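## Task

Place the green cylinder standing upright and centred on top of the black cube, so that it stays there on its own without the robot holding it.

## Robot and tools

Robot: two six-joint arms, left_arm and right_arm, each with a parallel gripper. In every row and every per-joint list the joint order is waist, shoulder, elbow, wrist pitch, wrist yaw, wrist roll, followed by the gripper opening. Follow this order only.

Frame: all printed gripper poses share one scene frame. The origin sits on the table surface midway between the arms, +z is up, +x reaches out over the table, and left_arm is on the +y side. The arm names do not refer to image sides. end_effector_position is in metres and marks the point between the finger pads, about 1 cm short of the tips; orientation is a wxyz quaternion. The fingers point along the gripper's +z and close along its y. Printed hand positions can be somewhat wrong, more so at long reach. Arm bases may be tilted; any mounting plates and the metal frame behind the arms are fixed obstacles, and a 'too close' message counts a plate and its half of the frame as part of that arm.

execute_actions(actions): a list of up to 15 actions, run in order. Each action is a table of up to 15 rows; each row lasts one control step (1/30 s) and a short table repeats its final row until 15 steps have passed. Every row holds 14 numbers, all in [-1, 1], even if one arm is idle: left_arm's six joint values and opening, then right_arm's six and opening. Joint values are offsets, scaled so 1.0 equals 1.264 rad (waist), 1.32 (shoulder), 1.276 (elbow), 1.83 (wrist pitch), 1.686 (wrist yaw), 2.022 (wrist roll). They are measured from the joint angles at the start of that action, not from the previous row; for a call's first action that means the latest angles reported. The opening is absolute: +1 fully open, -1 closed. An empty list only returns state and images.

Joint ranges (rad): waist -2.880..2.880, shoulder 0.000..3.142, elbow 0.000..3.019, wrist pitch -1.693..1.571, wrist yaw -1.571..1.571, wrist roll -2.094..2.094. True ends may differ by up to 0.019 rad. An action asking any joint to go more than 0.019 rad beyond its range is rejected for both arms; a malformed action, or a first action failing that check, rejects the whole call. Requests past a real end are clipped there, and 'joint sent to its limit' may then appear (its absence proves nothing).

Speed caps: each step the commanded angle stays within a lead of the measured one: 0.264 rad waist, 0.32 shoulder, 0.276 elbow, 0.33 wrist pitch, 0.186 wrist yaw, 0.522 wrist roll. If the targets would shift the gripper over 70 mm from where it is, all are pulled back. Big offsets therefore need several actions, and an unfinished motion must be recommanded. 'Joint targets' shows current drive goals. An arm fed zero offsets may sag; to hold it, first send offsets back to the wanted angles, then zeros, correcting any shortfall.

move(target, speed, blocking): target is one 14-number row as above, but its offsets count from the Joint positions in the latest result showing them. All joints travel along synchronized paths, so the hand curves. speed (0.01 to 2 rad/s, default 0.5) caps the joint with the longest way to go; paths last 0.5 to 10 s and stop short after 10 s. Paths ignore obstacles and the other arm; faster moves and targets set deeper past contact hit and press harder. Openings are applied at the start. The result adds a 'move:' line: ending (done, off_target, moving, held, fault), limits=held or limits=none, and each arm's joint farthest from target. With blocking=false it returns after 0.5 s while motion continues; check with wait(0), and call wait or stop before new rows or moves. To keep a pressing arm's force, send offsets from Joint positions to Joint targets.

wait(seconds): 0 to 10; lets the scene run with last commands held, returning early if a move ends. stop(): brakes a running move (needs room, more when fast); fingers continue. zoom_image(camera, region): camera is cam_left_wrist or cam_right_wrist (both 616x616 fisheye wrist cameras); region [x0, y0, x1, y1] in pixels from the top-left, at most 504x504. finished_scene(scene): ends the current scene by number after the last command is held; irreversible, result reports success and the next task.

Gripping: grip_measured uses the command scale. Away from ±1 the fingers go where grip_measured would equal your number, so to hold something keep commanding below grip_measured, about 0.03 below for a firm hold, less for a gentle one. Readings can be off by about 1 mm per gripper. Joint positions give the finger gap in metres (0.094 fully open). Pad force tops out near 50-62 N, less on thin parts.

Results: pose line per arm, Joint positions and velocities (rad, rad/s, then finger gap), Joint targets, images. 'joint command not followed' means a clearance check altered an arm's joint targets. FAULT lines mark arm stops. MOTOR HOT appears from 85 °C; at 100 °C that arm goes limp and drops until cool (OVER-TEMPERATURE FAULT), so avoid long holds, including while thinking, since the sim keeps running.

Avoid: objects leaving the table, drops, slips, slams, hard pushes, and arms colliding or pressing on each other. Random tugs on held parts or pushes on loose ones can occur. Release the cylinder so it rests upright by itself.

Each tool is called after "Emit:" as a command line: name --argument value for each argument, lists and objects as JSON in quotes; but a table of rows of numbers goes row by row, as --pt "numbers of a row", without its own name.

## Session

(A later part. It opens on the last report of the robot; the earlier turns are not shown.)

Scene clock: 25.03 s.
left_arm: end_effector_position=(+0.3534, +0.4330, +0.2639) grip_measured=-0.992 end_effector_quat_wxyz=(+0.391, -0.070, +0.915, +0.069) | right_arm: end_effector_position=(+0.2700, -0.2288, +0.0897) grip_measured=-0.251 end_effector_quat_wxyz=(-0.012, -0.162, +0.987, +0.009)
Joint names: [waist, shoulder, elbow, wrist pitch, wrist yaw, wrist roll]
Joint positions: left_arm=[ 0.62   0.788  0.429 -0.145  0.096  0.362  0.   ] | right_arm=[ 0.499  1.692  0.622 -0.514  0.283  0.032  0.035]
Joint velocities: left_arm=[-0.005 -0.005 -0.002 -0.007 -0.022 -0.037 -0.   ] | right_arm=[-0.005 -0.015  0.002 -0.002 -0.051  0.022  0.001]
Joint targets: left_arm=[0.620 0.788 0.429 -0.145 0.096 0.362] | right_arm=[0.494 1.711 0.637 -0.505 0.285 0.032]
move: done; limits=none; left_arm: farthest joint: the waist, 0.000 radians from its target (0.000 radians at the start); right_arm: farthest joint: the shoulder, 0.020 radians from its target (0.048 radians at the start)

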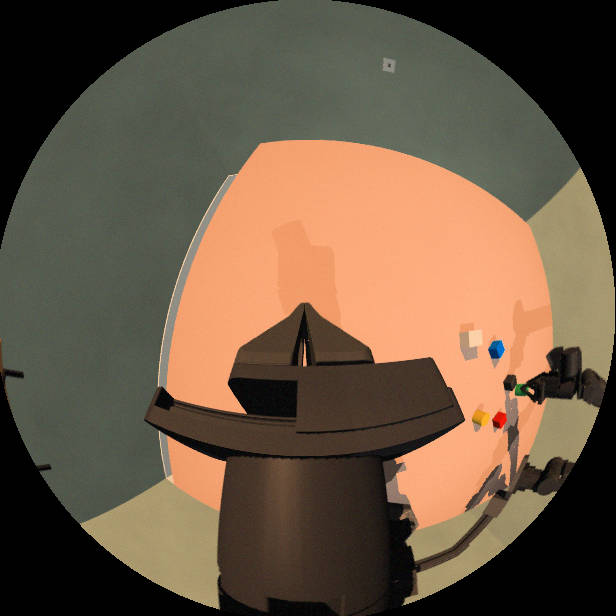

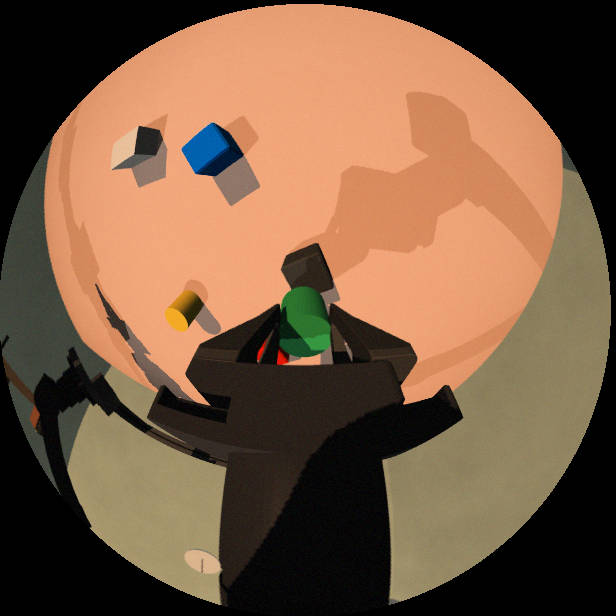

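Emit:
move --target '[0,0,0,0,0,0,-1, 0,0.028,0.045,-0.006,0,0,-0.3]' --speed 0.3

Emit:
zoom_image --camera "cam_right_wrist" --region '[240,220,380,360]'

Emit:
zoom_image --camera "cam_left_wrist" --region '[470,330,590,450]'

Scene clock: 26.37 s.
left_arm: end_effector_position=(+0.3534, +0.4330, +0.2639) grip_measured=-0.992 end_effector_quat_wxyz=(+0.391, -0.070, +0.915, +0.069) | right_arm: end_effector_position=(+0.2864, -0.2236, +0.0919) grip_measured=-0.251 end_effector_quat_wxyz=(-0.003, -0.159, +0.987, +0.011)
Joint names: [waist, shoulder, elbow, wrist pitch, wrist yaw, wrist roll]
Joint positions: left_arm=[ 0.62   0.788  0.429 -0.145  0.096  0.362  0.   ] | right_arm=[ 0.499  1.705  0.658 -0.516  0.283  0.032  0.035]
Joint velocities: left_arm=[-0.005 -0.015  0.002 -0.017  0.007 -0.051 -0.001] | right_arm=[-0.005 -0.005 -0.007  0.002  0.037  0.007  0.001]
Joint targets: left_arm=[0.620 0.788 0.429 -0.145 0.096 0.362] | right_arm=[0.499 1.729 0.679 -0.525 0.283 0.032]
move: off_target (right_arm); limits=none; left_arm: farthest joint: the waist, 0.000 radians from its target (0.000 radians at the start); right_arm: farthest joint: the shoulder, 0.024 radians from its target (0.037 radians at the start)

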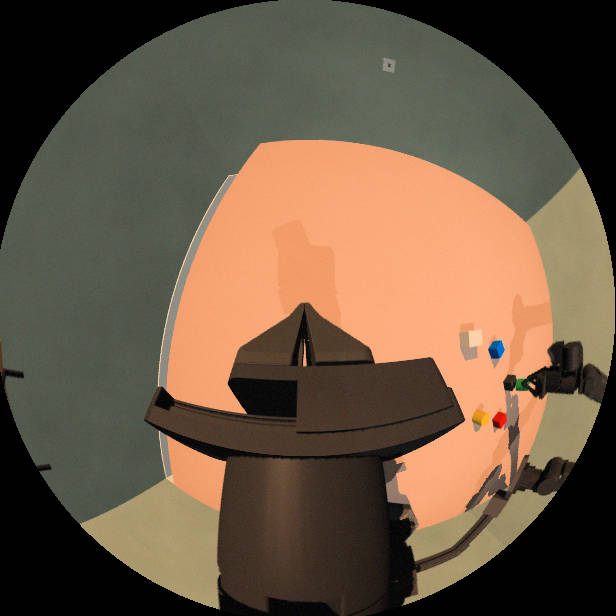

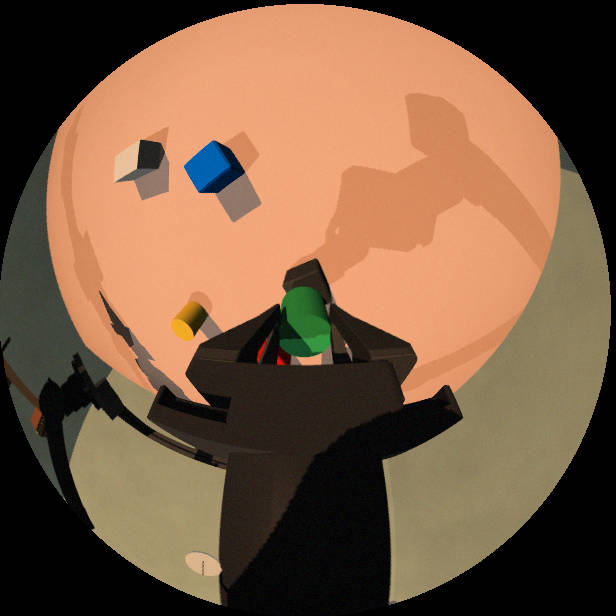

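Region (240, 220, 380, 360) of cam_right_wrist's 616x616 image, scaled by 3.600, with more detail than that image has.

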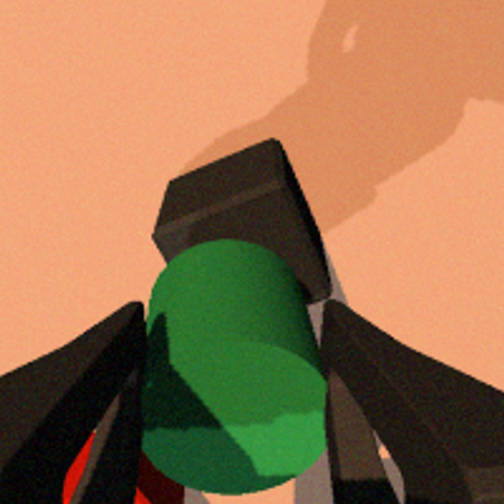

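Region (470, 330, 590, 450) of cam_left_wrist's 616x616 image, scaled by 4.200, with more detail than that image has.

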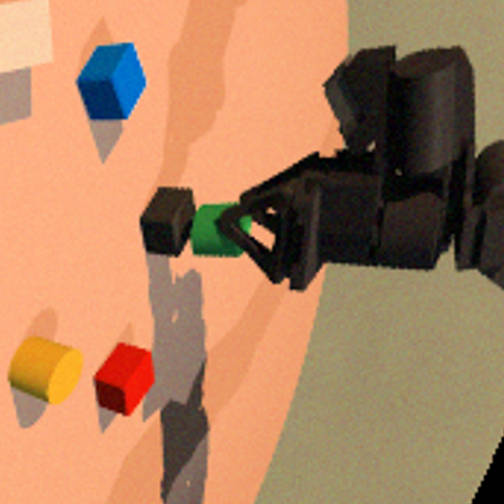

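Emit:
move --target '[0,0,0,0,0,0,-1, -0.004,0.042,0,0.022,0,0,-0.3]' --speed 0.2

Emit:
zoom_image --camera "cam_right_wrist" --region '[240,220,380,360]'

Emit:
zoom_image --camera "cam_left_wrist" --region '[470,330,590,450]'

Scene clock: 27.87 s.
left_arm: end_effector_position=(+0.3534, +0.4330, +0.2639) grip_measured=-0.992 end_effector_quat_wxyz=(+0.391, -0.070, +0.915, +0.069) | right_arm: end_effector_position=(+0.2849, -0.2206, +0.0813) grip_measured=-0.251 end_effector_quat_wxyz=(-0.006, -0.160, +0.987, +0.010)
Joint names: [waist, shoulder, elbow, wrist pitch, wrist yaw, wrist roll]
Joint positions: left_arm=[ 0.62   0.788  0.429 -0.145  0.096  0.362  0.   ] | right_arm=[ 0.499  1.741  0.658 -0.486  0.283  0.032  0.035]
Joint velocities: left_arm=[-0.005  0.005 -0.007  0.012  0.022  0.007 -0.002] | right_arm=[-0.015 -0.015 -0.002 -0.002  0.022  0.007  0.001]
Joint targets: left_arm=[0.620 0.788 0.429 -0.145 0.096 0.362] | right_arm=[0.494 1.761 0.658 -0.476 0.283 0.032]
move: done; limits=none; left_arm: farthest joint: the waist, 0.000 radians from its target (0.000 radians at the start); right_arm: farthest joint: the shoulder, 0.019 radians from its target (0.055 radians at the start)

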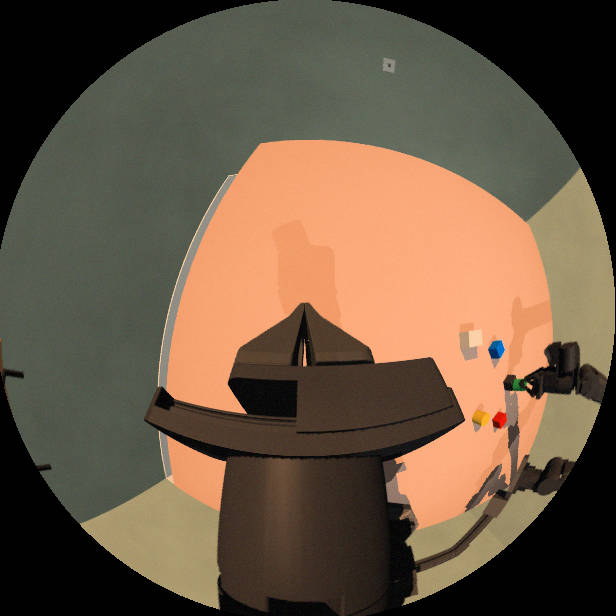

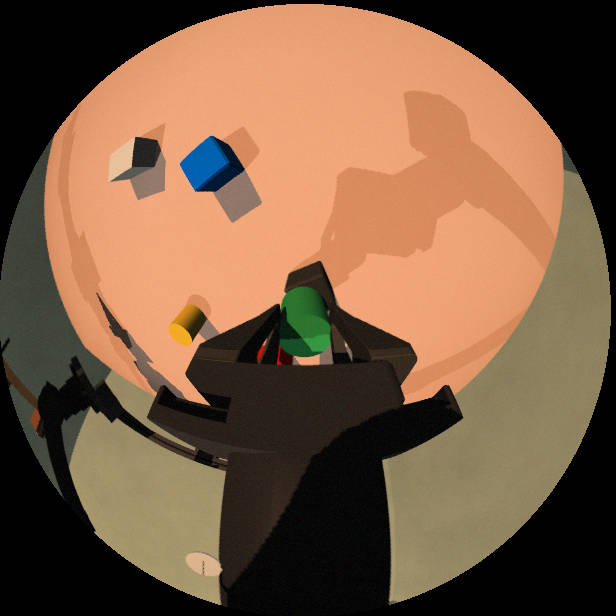

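Region (240, 220, 380, 360) of cam_right_wrist's 616x616 image, scaled by 3.600, with more detail than that image has.

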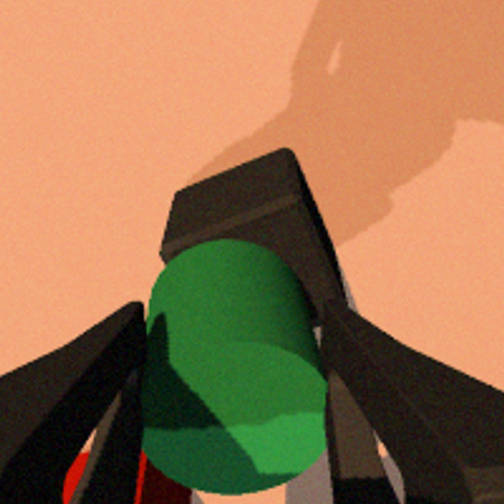

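Region (470, 330, 590, 450) of cam_left_wrist's 616x616 image, scaled by 4.200, with more detail than that image has.

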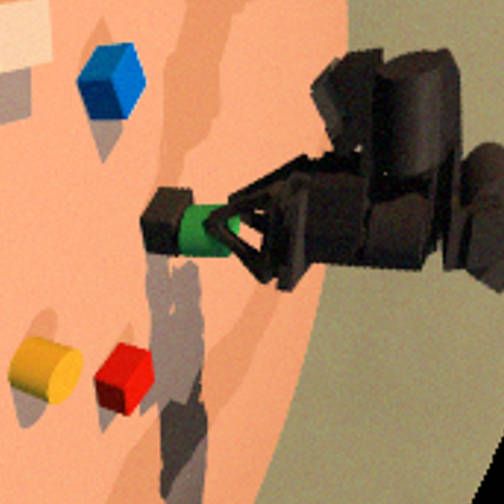

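Emit:
move --target '[0,0,0,0,0,0,-1, -0.013,0.02,0.024,-0.003,0,0,-0.3]' --speed 0.2

Emit:
zoom_image --camera "cam_right_wrist" --region '[240,220,380,360]'

Emit:
zoom_image --camera "cam_left_wrist" --region '[470,330,590,450]'

Scene clock: 29.13 s.
left_arm: end_effector_position=(+0.3534, +0.4330, +0.2639) grip_measured=-0.992 end_effector_quat_wxyz=(+0.391, -0.070, +0.915, +0.069) | right_arm: end_effector_position=(+0.2885, -0.2216, +0.0812) grip_measured=-0.251 end_effector_quat_wxyz=(-0.004, -0.157, +0.988, +0.010)
Joint names: [waist, shoulder, elbow, wrist pitch, wrist yaw, wrist roll]
Joint positions: left_arm=[ 0.62   0.788  0.429 -0.145  0.096  0.362  0.   ] | right_arm=[ 0.492  1.743  0.665 -0.486  0.283  0.032  0.035]
Joint velocities: left_arm=[ 0.015 -0.005 -0.012 -0.007 -0.007 -0.022 -0.001] | right_arm=[ 0.005 -0.015  0.007 -0.017 -0.066 -0.022 -0.   ]
Joint targets: left_arm=[0.620 0.788 0.429 -0.145 0.096 0.362] | right_arm=[0.482 1.767 0.689 -0.491 0.283 0.032]
move: off_target (right_arm); limits=none; left_arm: farthest joint: the waist, 0.000 radians from its target (0.000 radians at the start); right_arm: farthest joint: the shoulder, 0.024 radians from its target (0.026 radians at the start)

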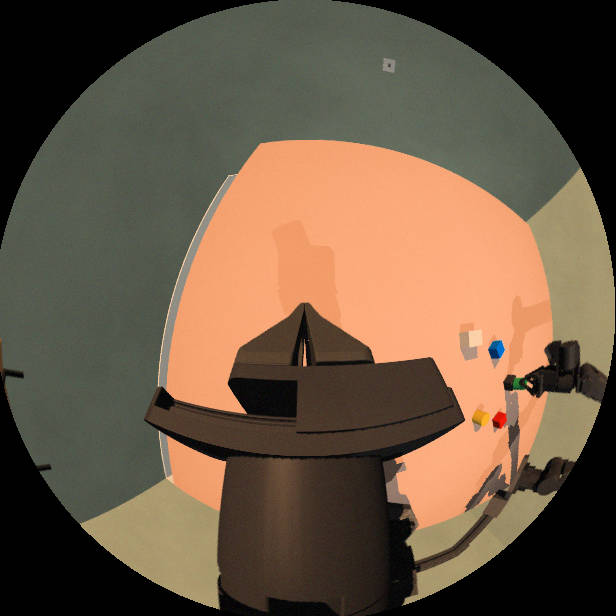

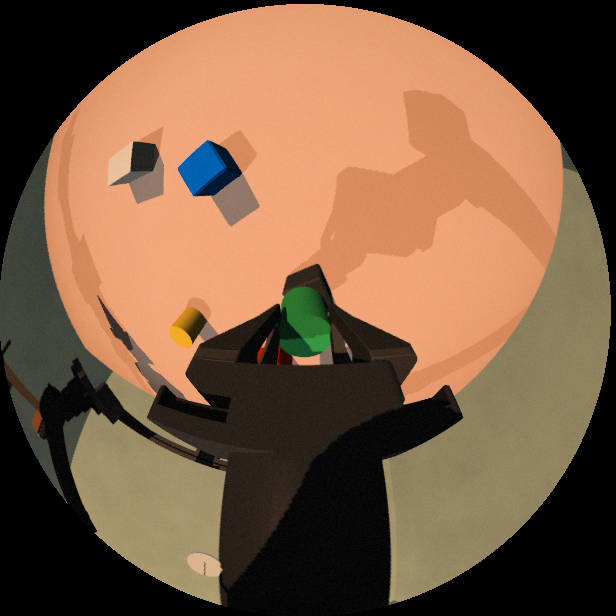

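Region (240, 220, 380, 360) of cam_right_wrist's 616x616 image, scaled by 3.600, with more detail than that image has.

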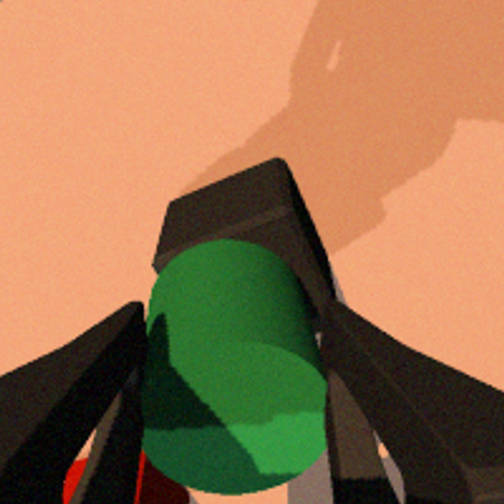

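Region (470, 330, 590, 450) of cam_left_wrist's 616x616 image, scaled by 4.200, with more detail than that image has.

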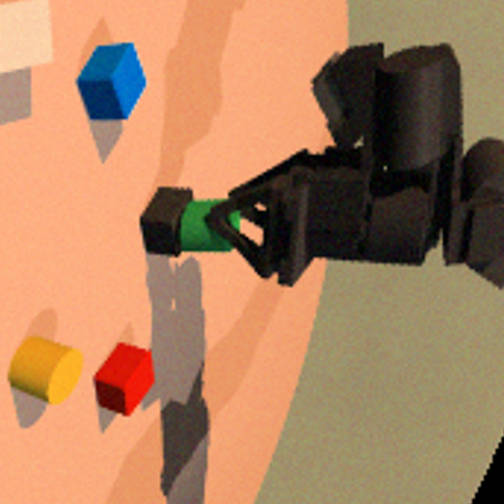

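Emit:
move --target '[0,0,0,0,0,0,-1, -0.01,0.036,0.022,0.008,0,0,-0.3]' --speed 0.15

Emit:
zoom_image --camera "cam_right_wrist" --region '[240,220,380,360]'

Emit:
zoom_image --camera "cam_left_wrist" --region '[470,330,590,450]'

Scene clock: 30.40 s.
left_arm: end_effector_position=(+0.3534, +0.4330, +0.2639) grip_measured=-0.992 end_effector_quat_wxyz=(+0.391, -0.070, +0.915, +0.069) | right_arm: end_effector_position=(+0.2887, -0.2202, +0.0759) grip_measured=-0.251 end_effector_quat_wxyz=(-0.009, -0.157, +0.987, +0.009)
Joint names: [waist, shoulder, elbow, wrist pitch, wrist yaw, wrist roll]
Joint positions: left_arm=[ 0.62   0.788  0.429 -0.145  0.096  0.362  0.   ] | right_arm=[ 0.492  1.764  0.671 -0.48   0.283  0.032  0.035]
Joint velocities: left_arm=[-0.015 -0.005 -0.012  0.022 -0.037 -0.007  0.001] | right_arm=[-0.005 -0.024  0.007  0.002 -0.007  0.007 -0.   ]
Joint targets: left_arm=[0.620 0.788 0.429 -0.145 0.096 0.362] | right_arm=[0.480 1.791 0.693 -0.471 0.283 0.032]
move: off_target (right_arm); limits=none; left_arm: farthest joint: the waist, 0.000 radians from its target (0.000 radians at the start); right_arm: farthest joint: the shoulder, 0.026 radians from its target (0.047 radians at the start)

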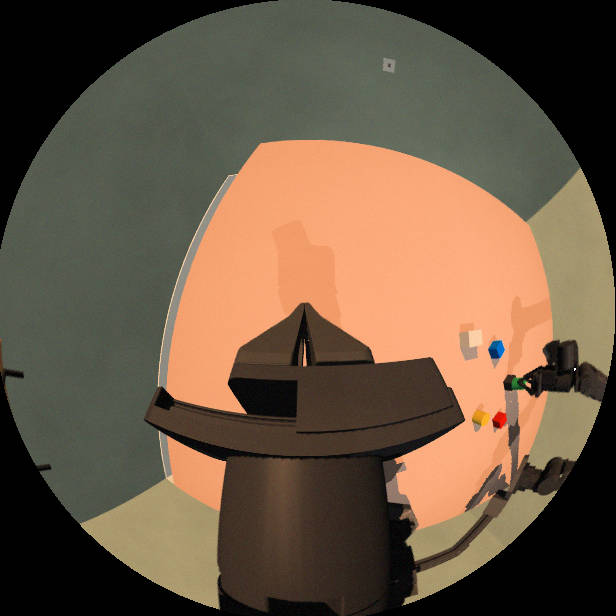

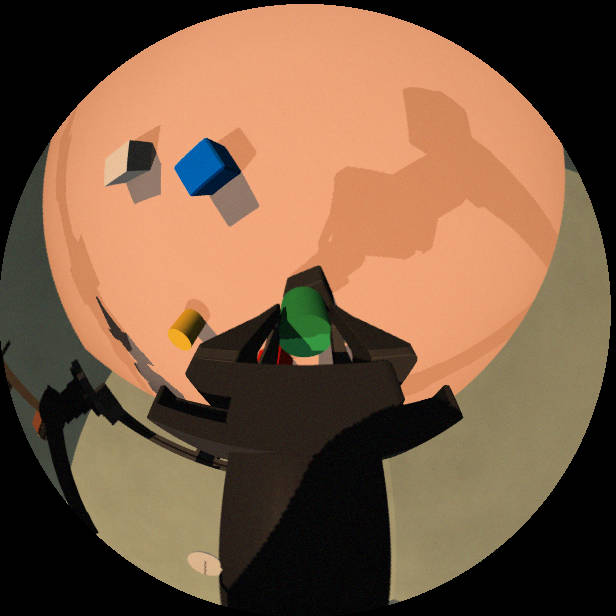

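Region (240, 220, 380, 360) of cam_right_wrist's 616x616 image, scaled by 3.600, with more detail than that image has.

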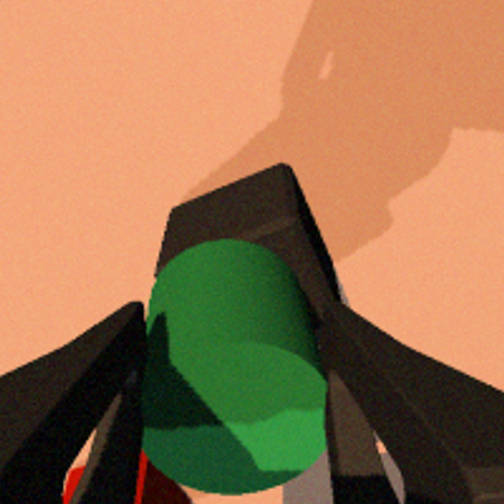

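Region (470, 330, 590, 450) of cam_left_wrist's 616x616 image, scaled by 4.200, with more detail than that image has.

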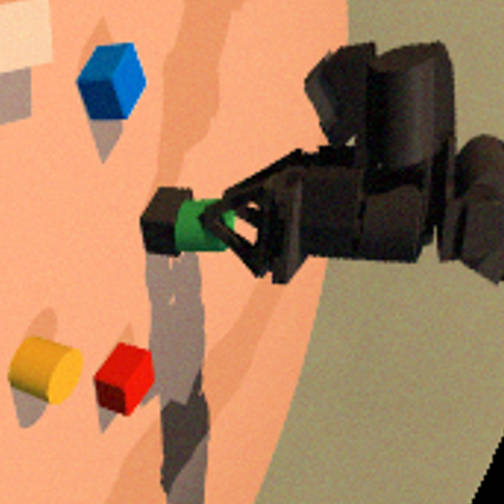

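Emit:
move --target '[0,0,0,0,0,0,-1, -0.018,0.02,0.017,0,0,0,-0.3]' --speed 0.15

Emit:
move --target '[0,0,0,0,0,0,-1, 0,0.034,0.017,0.008,0,0,-0.3]' --speed 0.15

Emit:
zoom_image --camera "cam_right_wrist" --region '[240,220,380,360]'

Emit:
zoom_image --camera "cam_left_wrist" --region '[470,330,590,450]'

Scene clock: 31.57 s.
left_arm: end_effector_position=(+0.3534, +0.4330, +0.2639) grip_measured=-0.992 end_effector_quat_wxyz=(+0.391, -0.070, +0.915, +0.069) | right_arm: end_effector_position=(+0.2906, -0.2222, +0.0756) grip_measured=-0.251 end_effector_quat_wxyz=(-0.008, -0.153, +0.988, +0.009)
Joint names: [waist, shoulder, elbow, wrist pitch, wrist yaw, wrist roll]
Joint positions: left_arm=[ 0.62   0.788  0.429 -0.145  0.096  0.362  0.   ] | right_arm=[ 0.484  1.764  0.674 -0.48   0.283  0.032  0.035]
Joint velocities: left_arm=[-0.015 -0.005 -0.002 -0.012 -0.037  0.022  0.   ] | right_arm=[-0.005 -0.034  0.002 -0.007 -0.037 -0.051 -0.001]
Joint targets: left_arm=[0.620 0.788 0.429 -0.145 0.096 0.362] | right_arm=[0.469 1.791 0.693 -0.480 0.283 0.032]
move: off_target (right_arm); limits=none; left_arm: farthest joint: the waist, 0.000 radians from its target (0.000 radians at the start); right_arm: farthest joint: the shoulder, 0.026 radians from its target (0.026 radians at the start)

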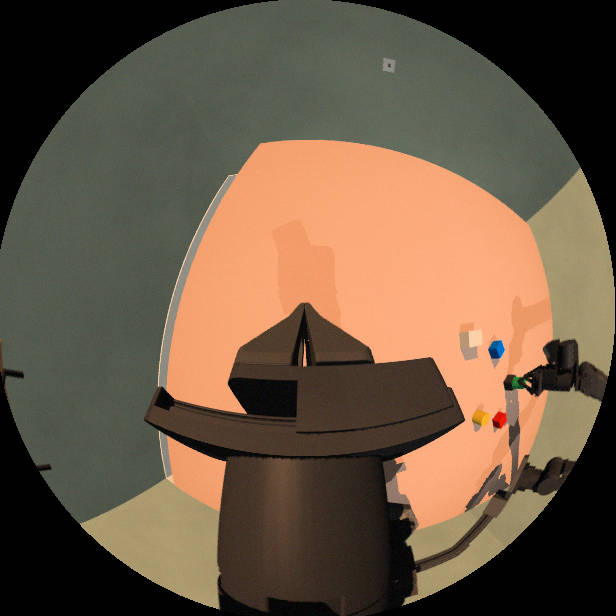

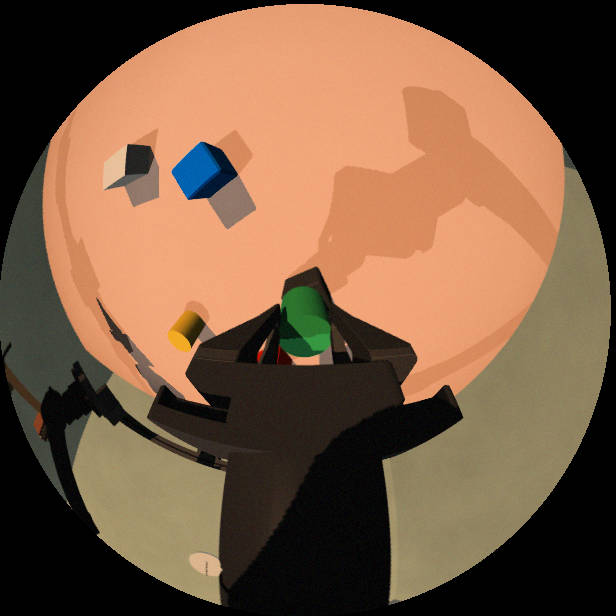

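Scene clock: 32.30 s.
left_arm: end_effector_position=(+0.3534, +0.4330, +0.2639) grip_measured=-0.992 end_effector_quat_wxyz=(+0.391, -0.070, +0.915, +0.069) | right_arm: end_effector_position=(+0.2921, -0.2215, +0.0753) grip_measured=-0.251 end_effector_quat_wxyz=(-0.008, -0.153, +0.988, +0.009)
Joint names: [waist, shoulder, elbow, wrist pitch, wrist yaw, wrist roll]
Joint positions: left_arm=[ 0.62   0.788  0.429 -0.145  0.096  0.362  0.   ] | right_arm=[ 0.484  1.767  0.677 -0.479  0.283  0.032  0.035]
Joint velocities: left_arm=[-0.015 -0.005  0.007  0.022 -0.022 -0.037 -0.001] | right_arm=[-0.005  0.005 -0.012 -0.022  0.007 -0.007 -0.   ]
Joint targets: left_arm=[0.620 0.788 0.429 -0.145 0.096 0.362] | right_arm=[0.484 1.809 0.696 -0.466 0.283 0.032]
move: off_target (right_arm); limits=none; left_arm: farthest joint: the waist, 0.000 radians from its target (0.000 radians at the start); right_arm: farthest joint: the shoulder, 0.042 radians from its target (0.044 radians at the start)

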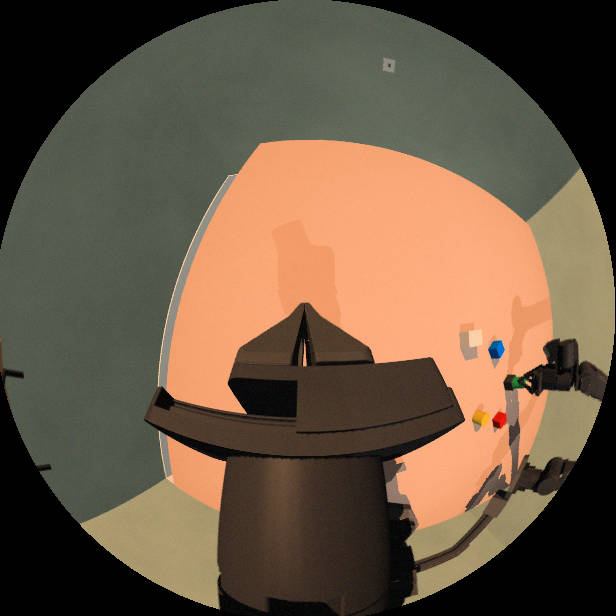

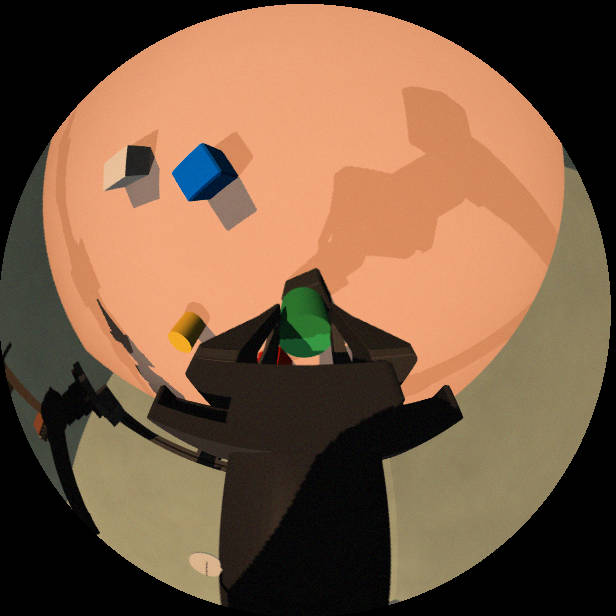

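Region (240, 220, 380, 360) of cam_right_wrist's 616x616 image, scaled by 3.600, with more detail than that image has.

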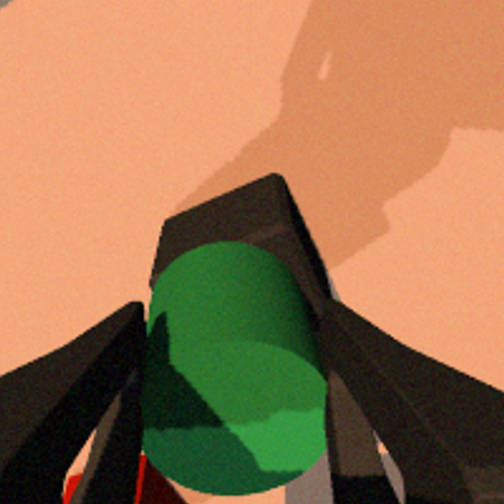

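Region (470, 330, 590, 450) of cam_left_wrist's 616x616 image, scaled by 4.200, with more detail than that image has.

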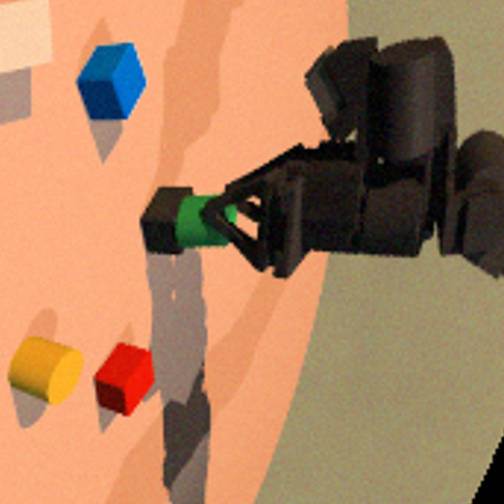

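In contact and centred. Release and lift.

Emit:
move --target '[0,0,0,0,0,0,-1, 0,0,0,0,0,0,0.5]'

Emit:
move --target '[0,0,0,0,0,0,-1, 0,-0.17,0,-0.1,0,0,0.5]' --speed 0.7

Scene clock: 33.27 s.
left_arm: end_effector_position=(+0.3534, +0.4330, +0.2639) grip_measured=-0.992 end_effector_quat_wxyz=(+0.391, -0.070, +0.915, +0.069) | right_arm: end_effector_position=(+0.2922, -0.2215, +0.0755) grip_measured=+0.498 end_effector_quat_wxyz=(-0.008, -0.153, +0.988, +0.009)
Joint names: [waist, shoulder, elbow, wrist pitch, wrist yaw, wrist roll]
Joint positions: left_arm=[ 0.62   0.788  0.429 -0.145  0.096  0.362  0.   ] | right_arm=[ 0.484  1.767  0.677 -0.479  0.283  0.032  0.07 ]
Joint velocities: left_arm=[-0.024  0.005  0.007  0.012 -0.051 -0.051  0.001] | right_arm=[-0.005 -0.005 -0.002  0.002  0.007  0.037  0.   ]
Joint targets: left_arm=[0.620 0.788 0.429 -0.145 0.096 0.362] | right_arm=[0.484 1.767 0.677 -0.479 0.283 0.032]
move: done; limits=none; left_arm: farthest joint: the waist, 0.000 radians from its target (0.000 radians at the start); right_arm: farthest joint: the waist, 0.000 radians from its target (0.000 radians at the start)

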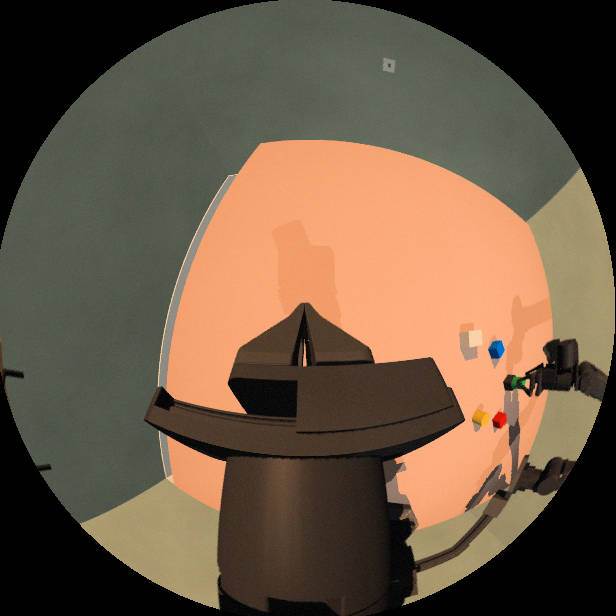

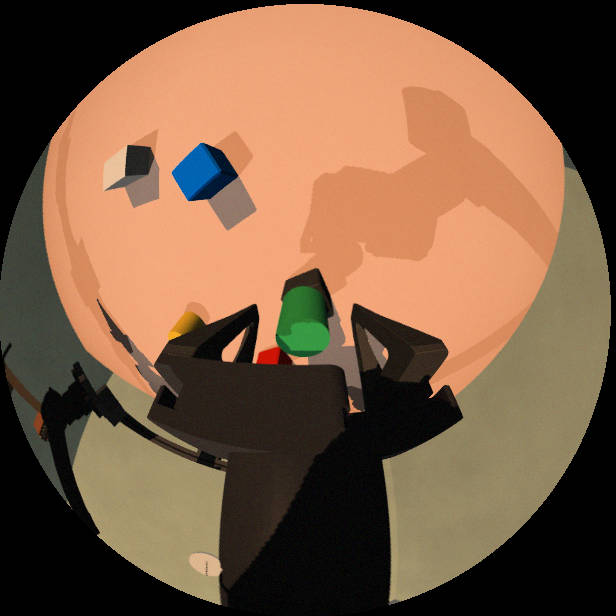

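Scene clock: 34.13 s.
left_arm: end_effector_position=(+0.3534, +0.4330, +0.2639) grip_measured=-0.992 end_effector_quat_wxyz=(+0.391, -0.070, +0.915, +0.069) | right_arm: end_effector_position=(+0.3020, -0.2418, +0.1469) grip_measured=+0.498 end_effector_quat_wxyz=(+0.022, -0.144, +0.989, +0.015)
Joint names: [waist, shoulder, elbow, wrist pitch, wrist yaw, wrist roll]
Joint positions: left_arm=[ 0.62   0.788  0.429 -0.145  0.096  0.362  0.   ] | right_arm=[ 0.484  1.528  0.677 -0.654  0.283  0.032  0.07 ]
Joint velocities: left_arm=[-0.005 -0.005 -0.012  0.012 -0.081 -0.037 -0.   ] | right_arm=[-0.005 -0.005 -0.002 -0.012  0.007 -0.007 -0.   ]
Joint targets: left_arm=[0.620 0.788 0.429 -0.145 0.096 0.362] | right_arm=[0.484 1.542 0.677 -0.663 0.283 0.032]
move: done; limits=none; left_arm: farthest joint: the waist, 0.000 radians from its target (0.000 radians at the start); right_arm: farthest joint: the shoulder, 0.014 radians from its target (0.224 radians at the start)

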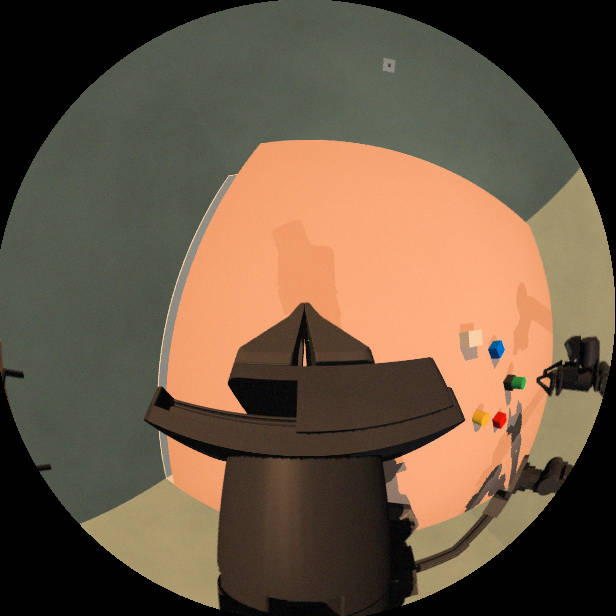

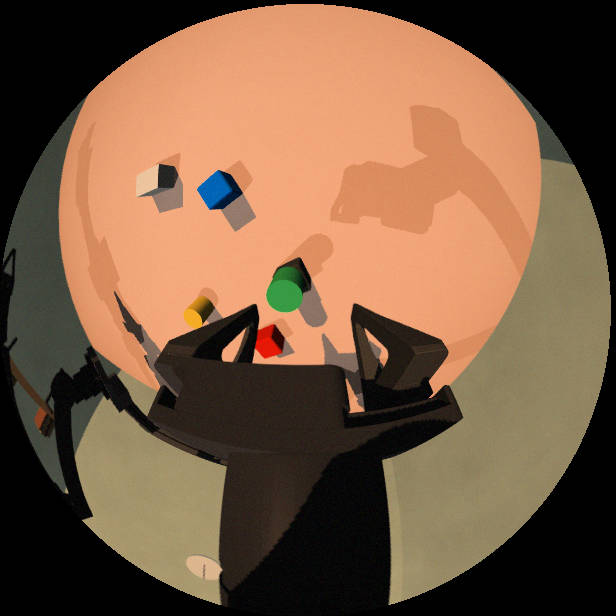

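Emit:
zoom_image --camera "cam_right_wrist" --region '[250,240,330,320]'

Region (250, 240, 330, 320) of cam_right_wrist's 616x616 image, scaled by 6.300, with more detail than that image has.

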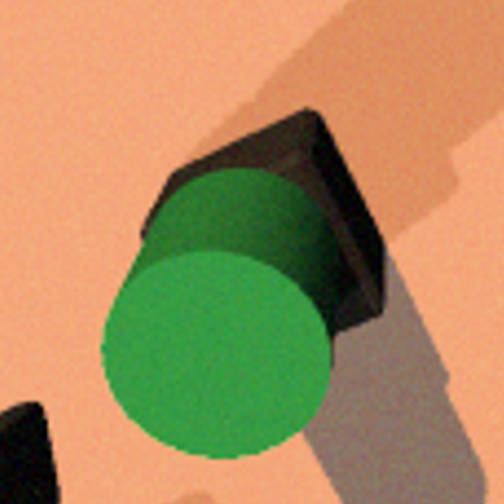

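Emit:
finished_scene --scene 1

The scene is finished: the task was done.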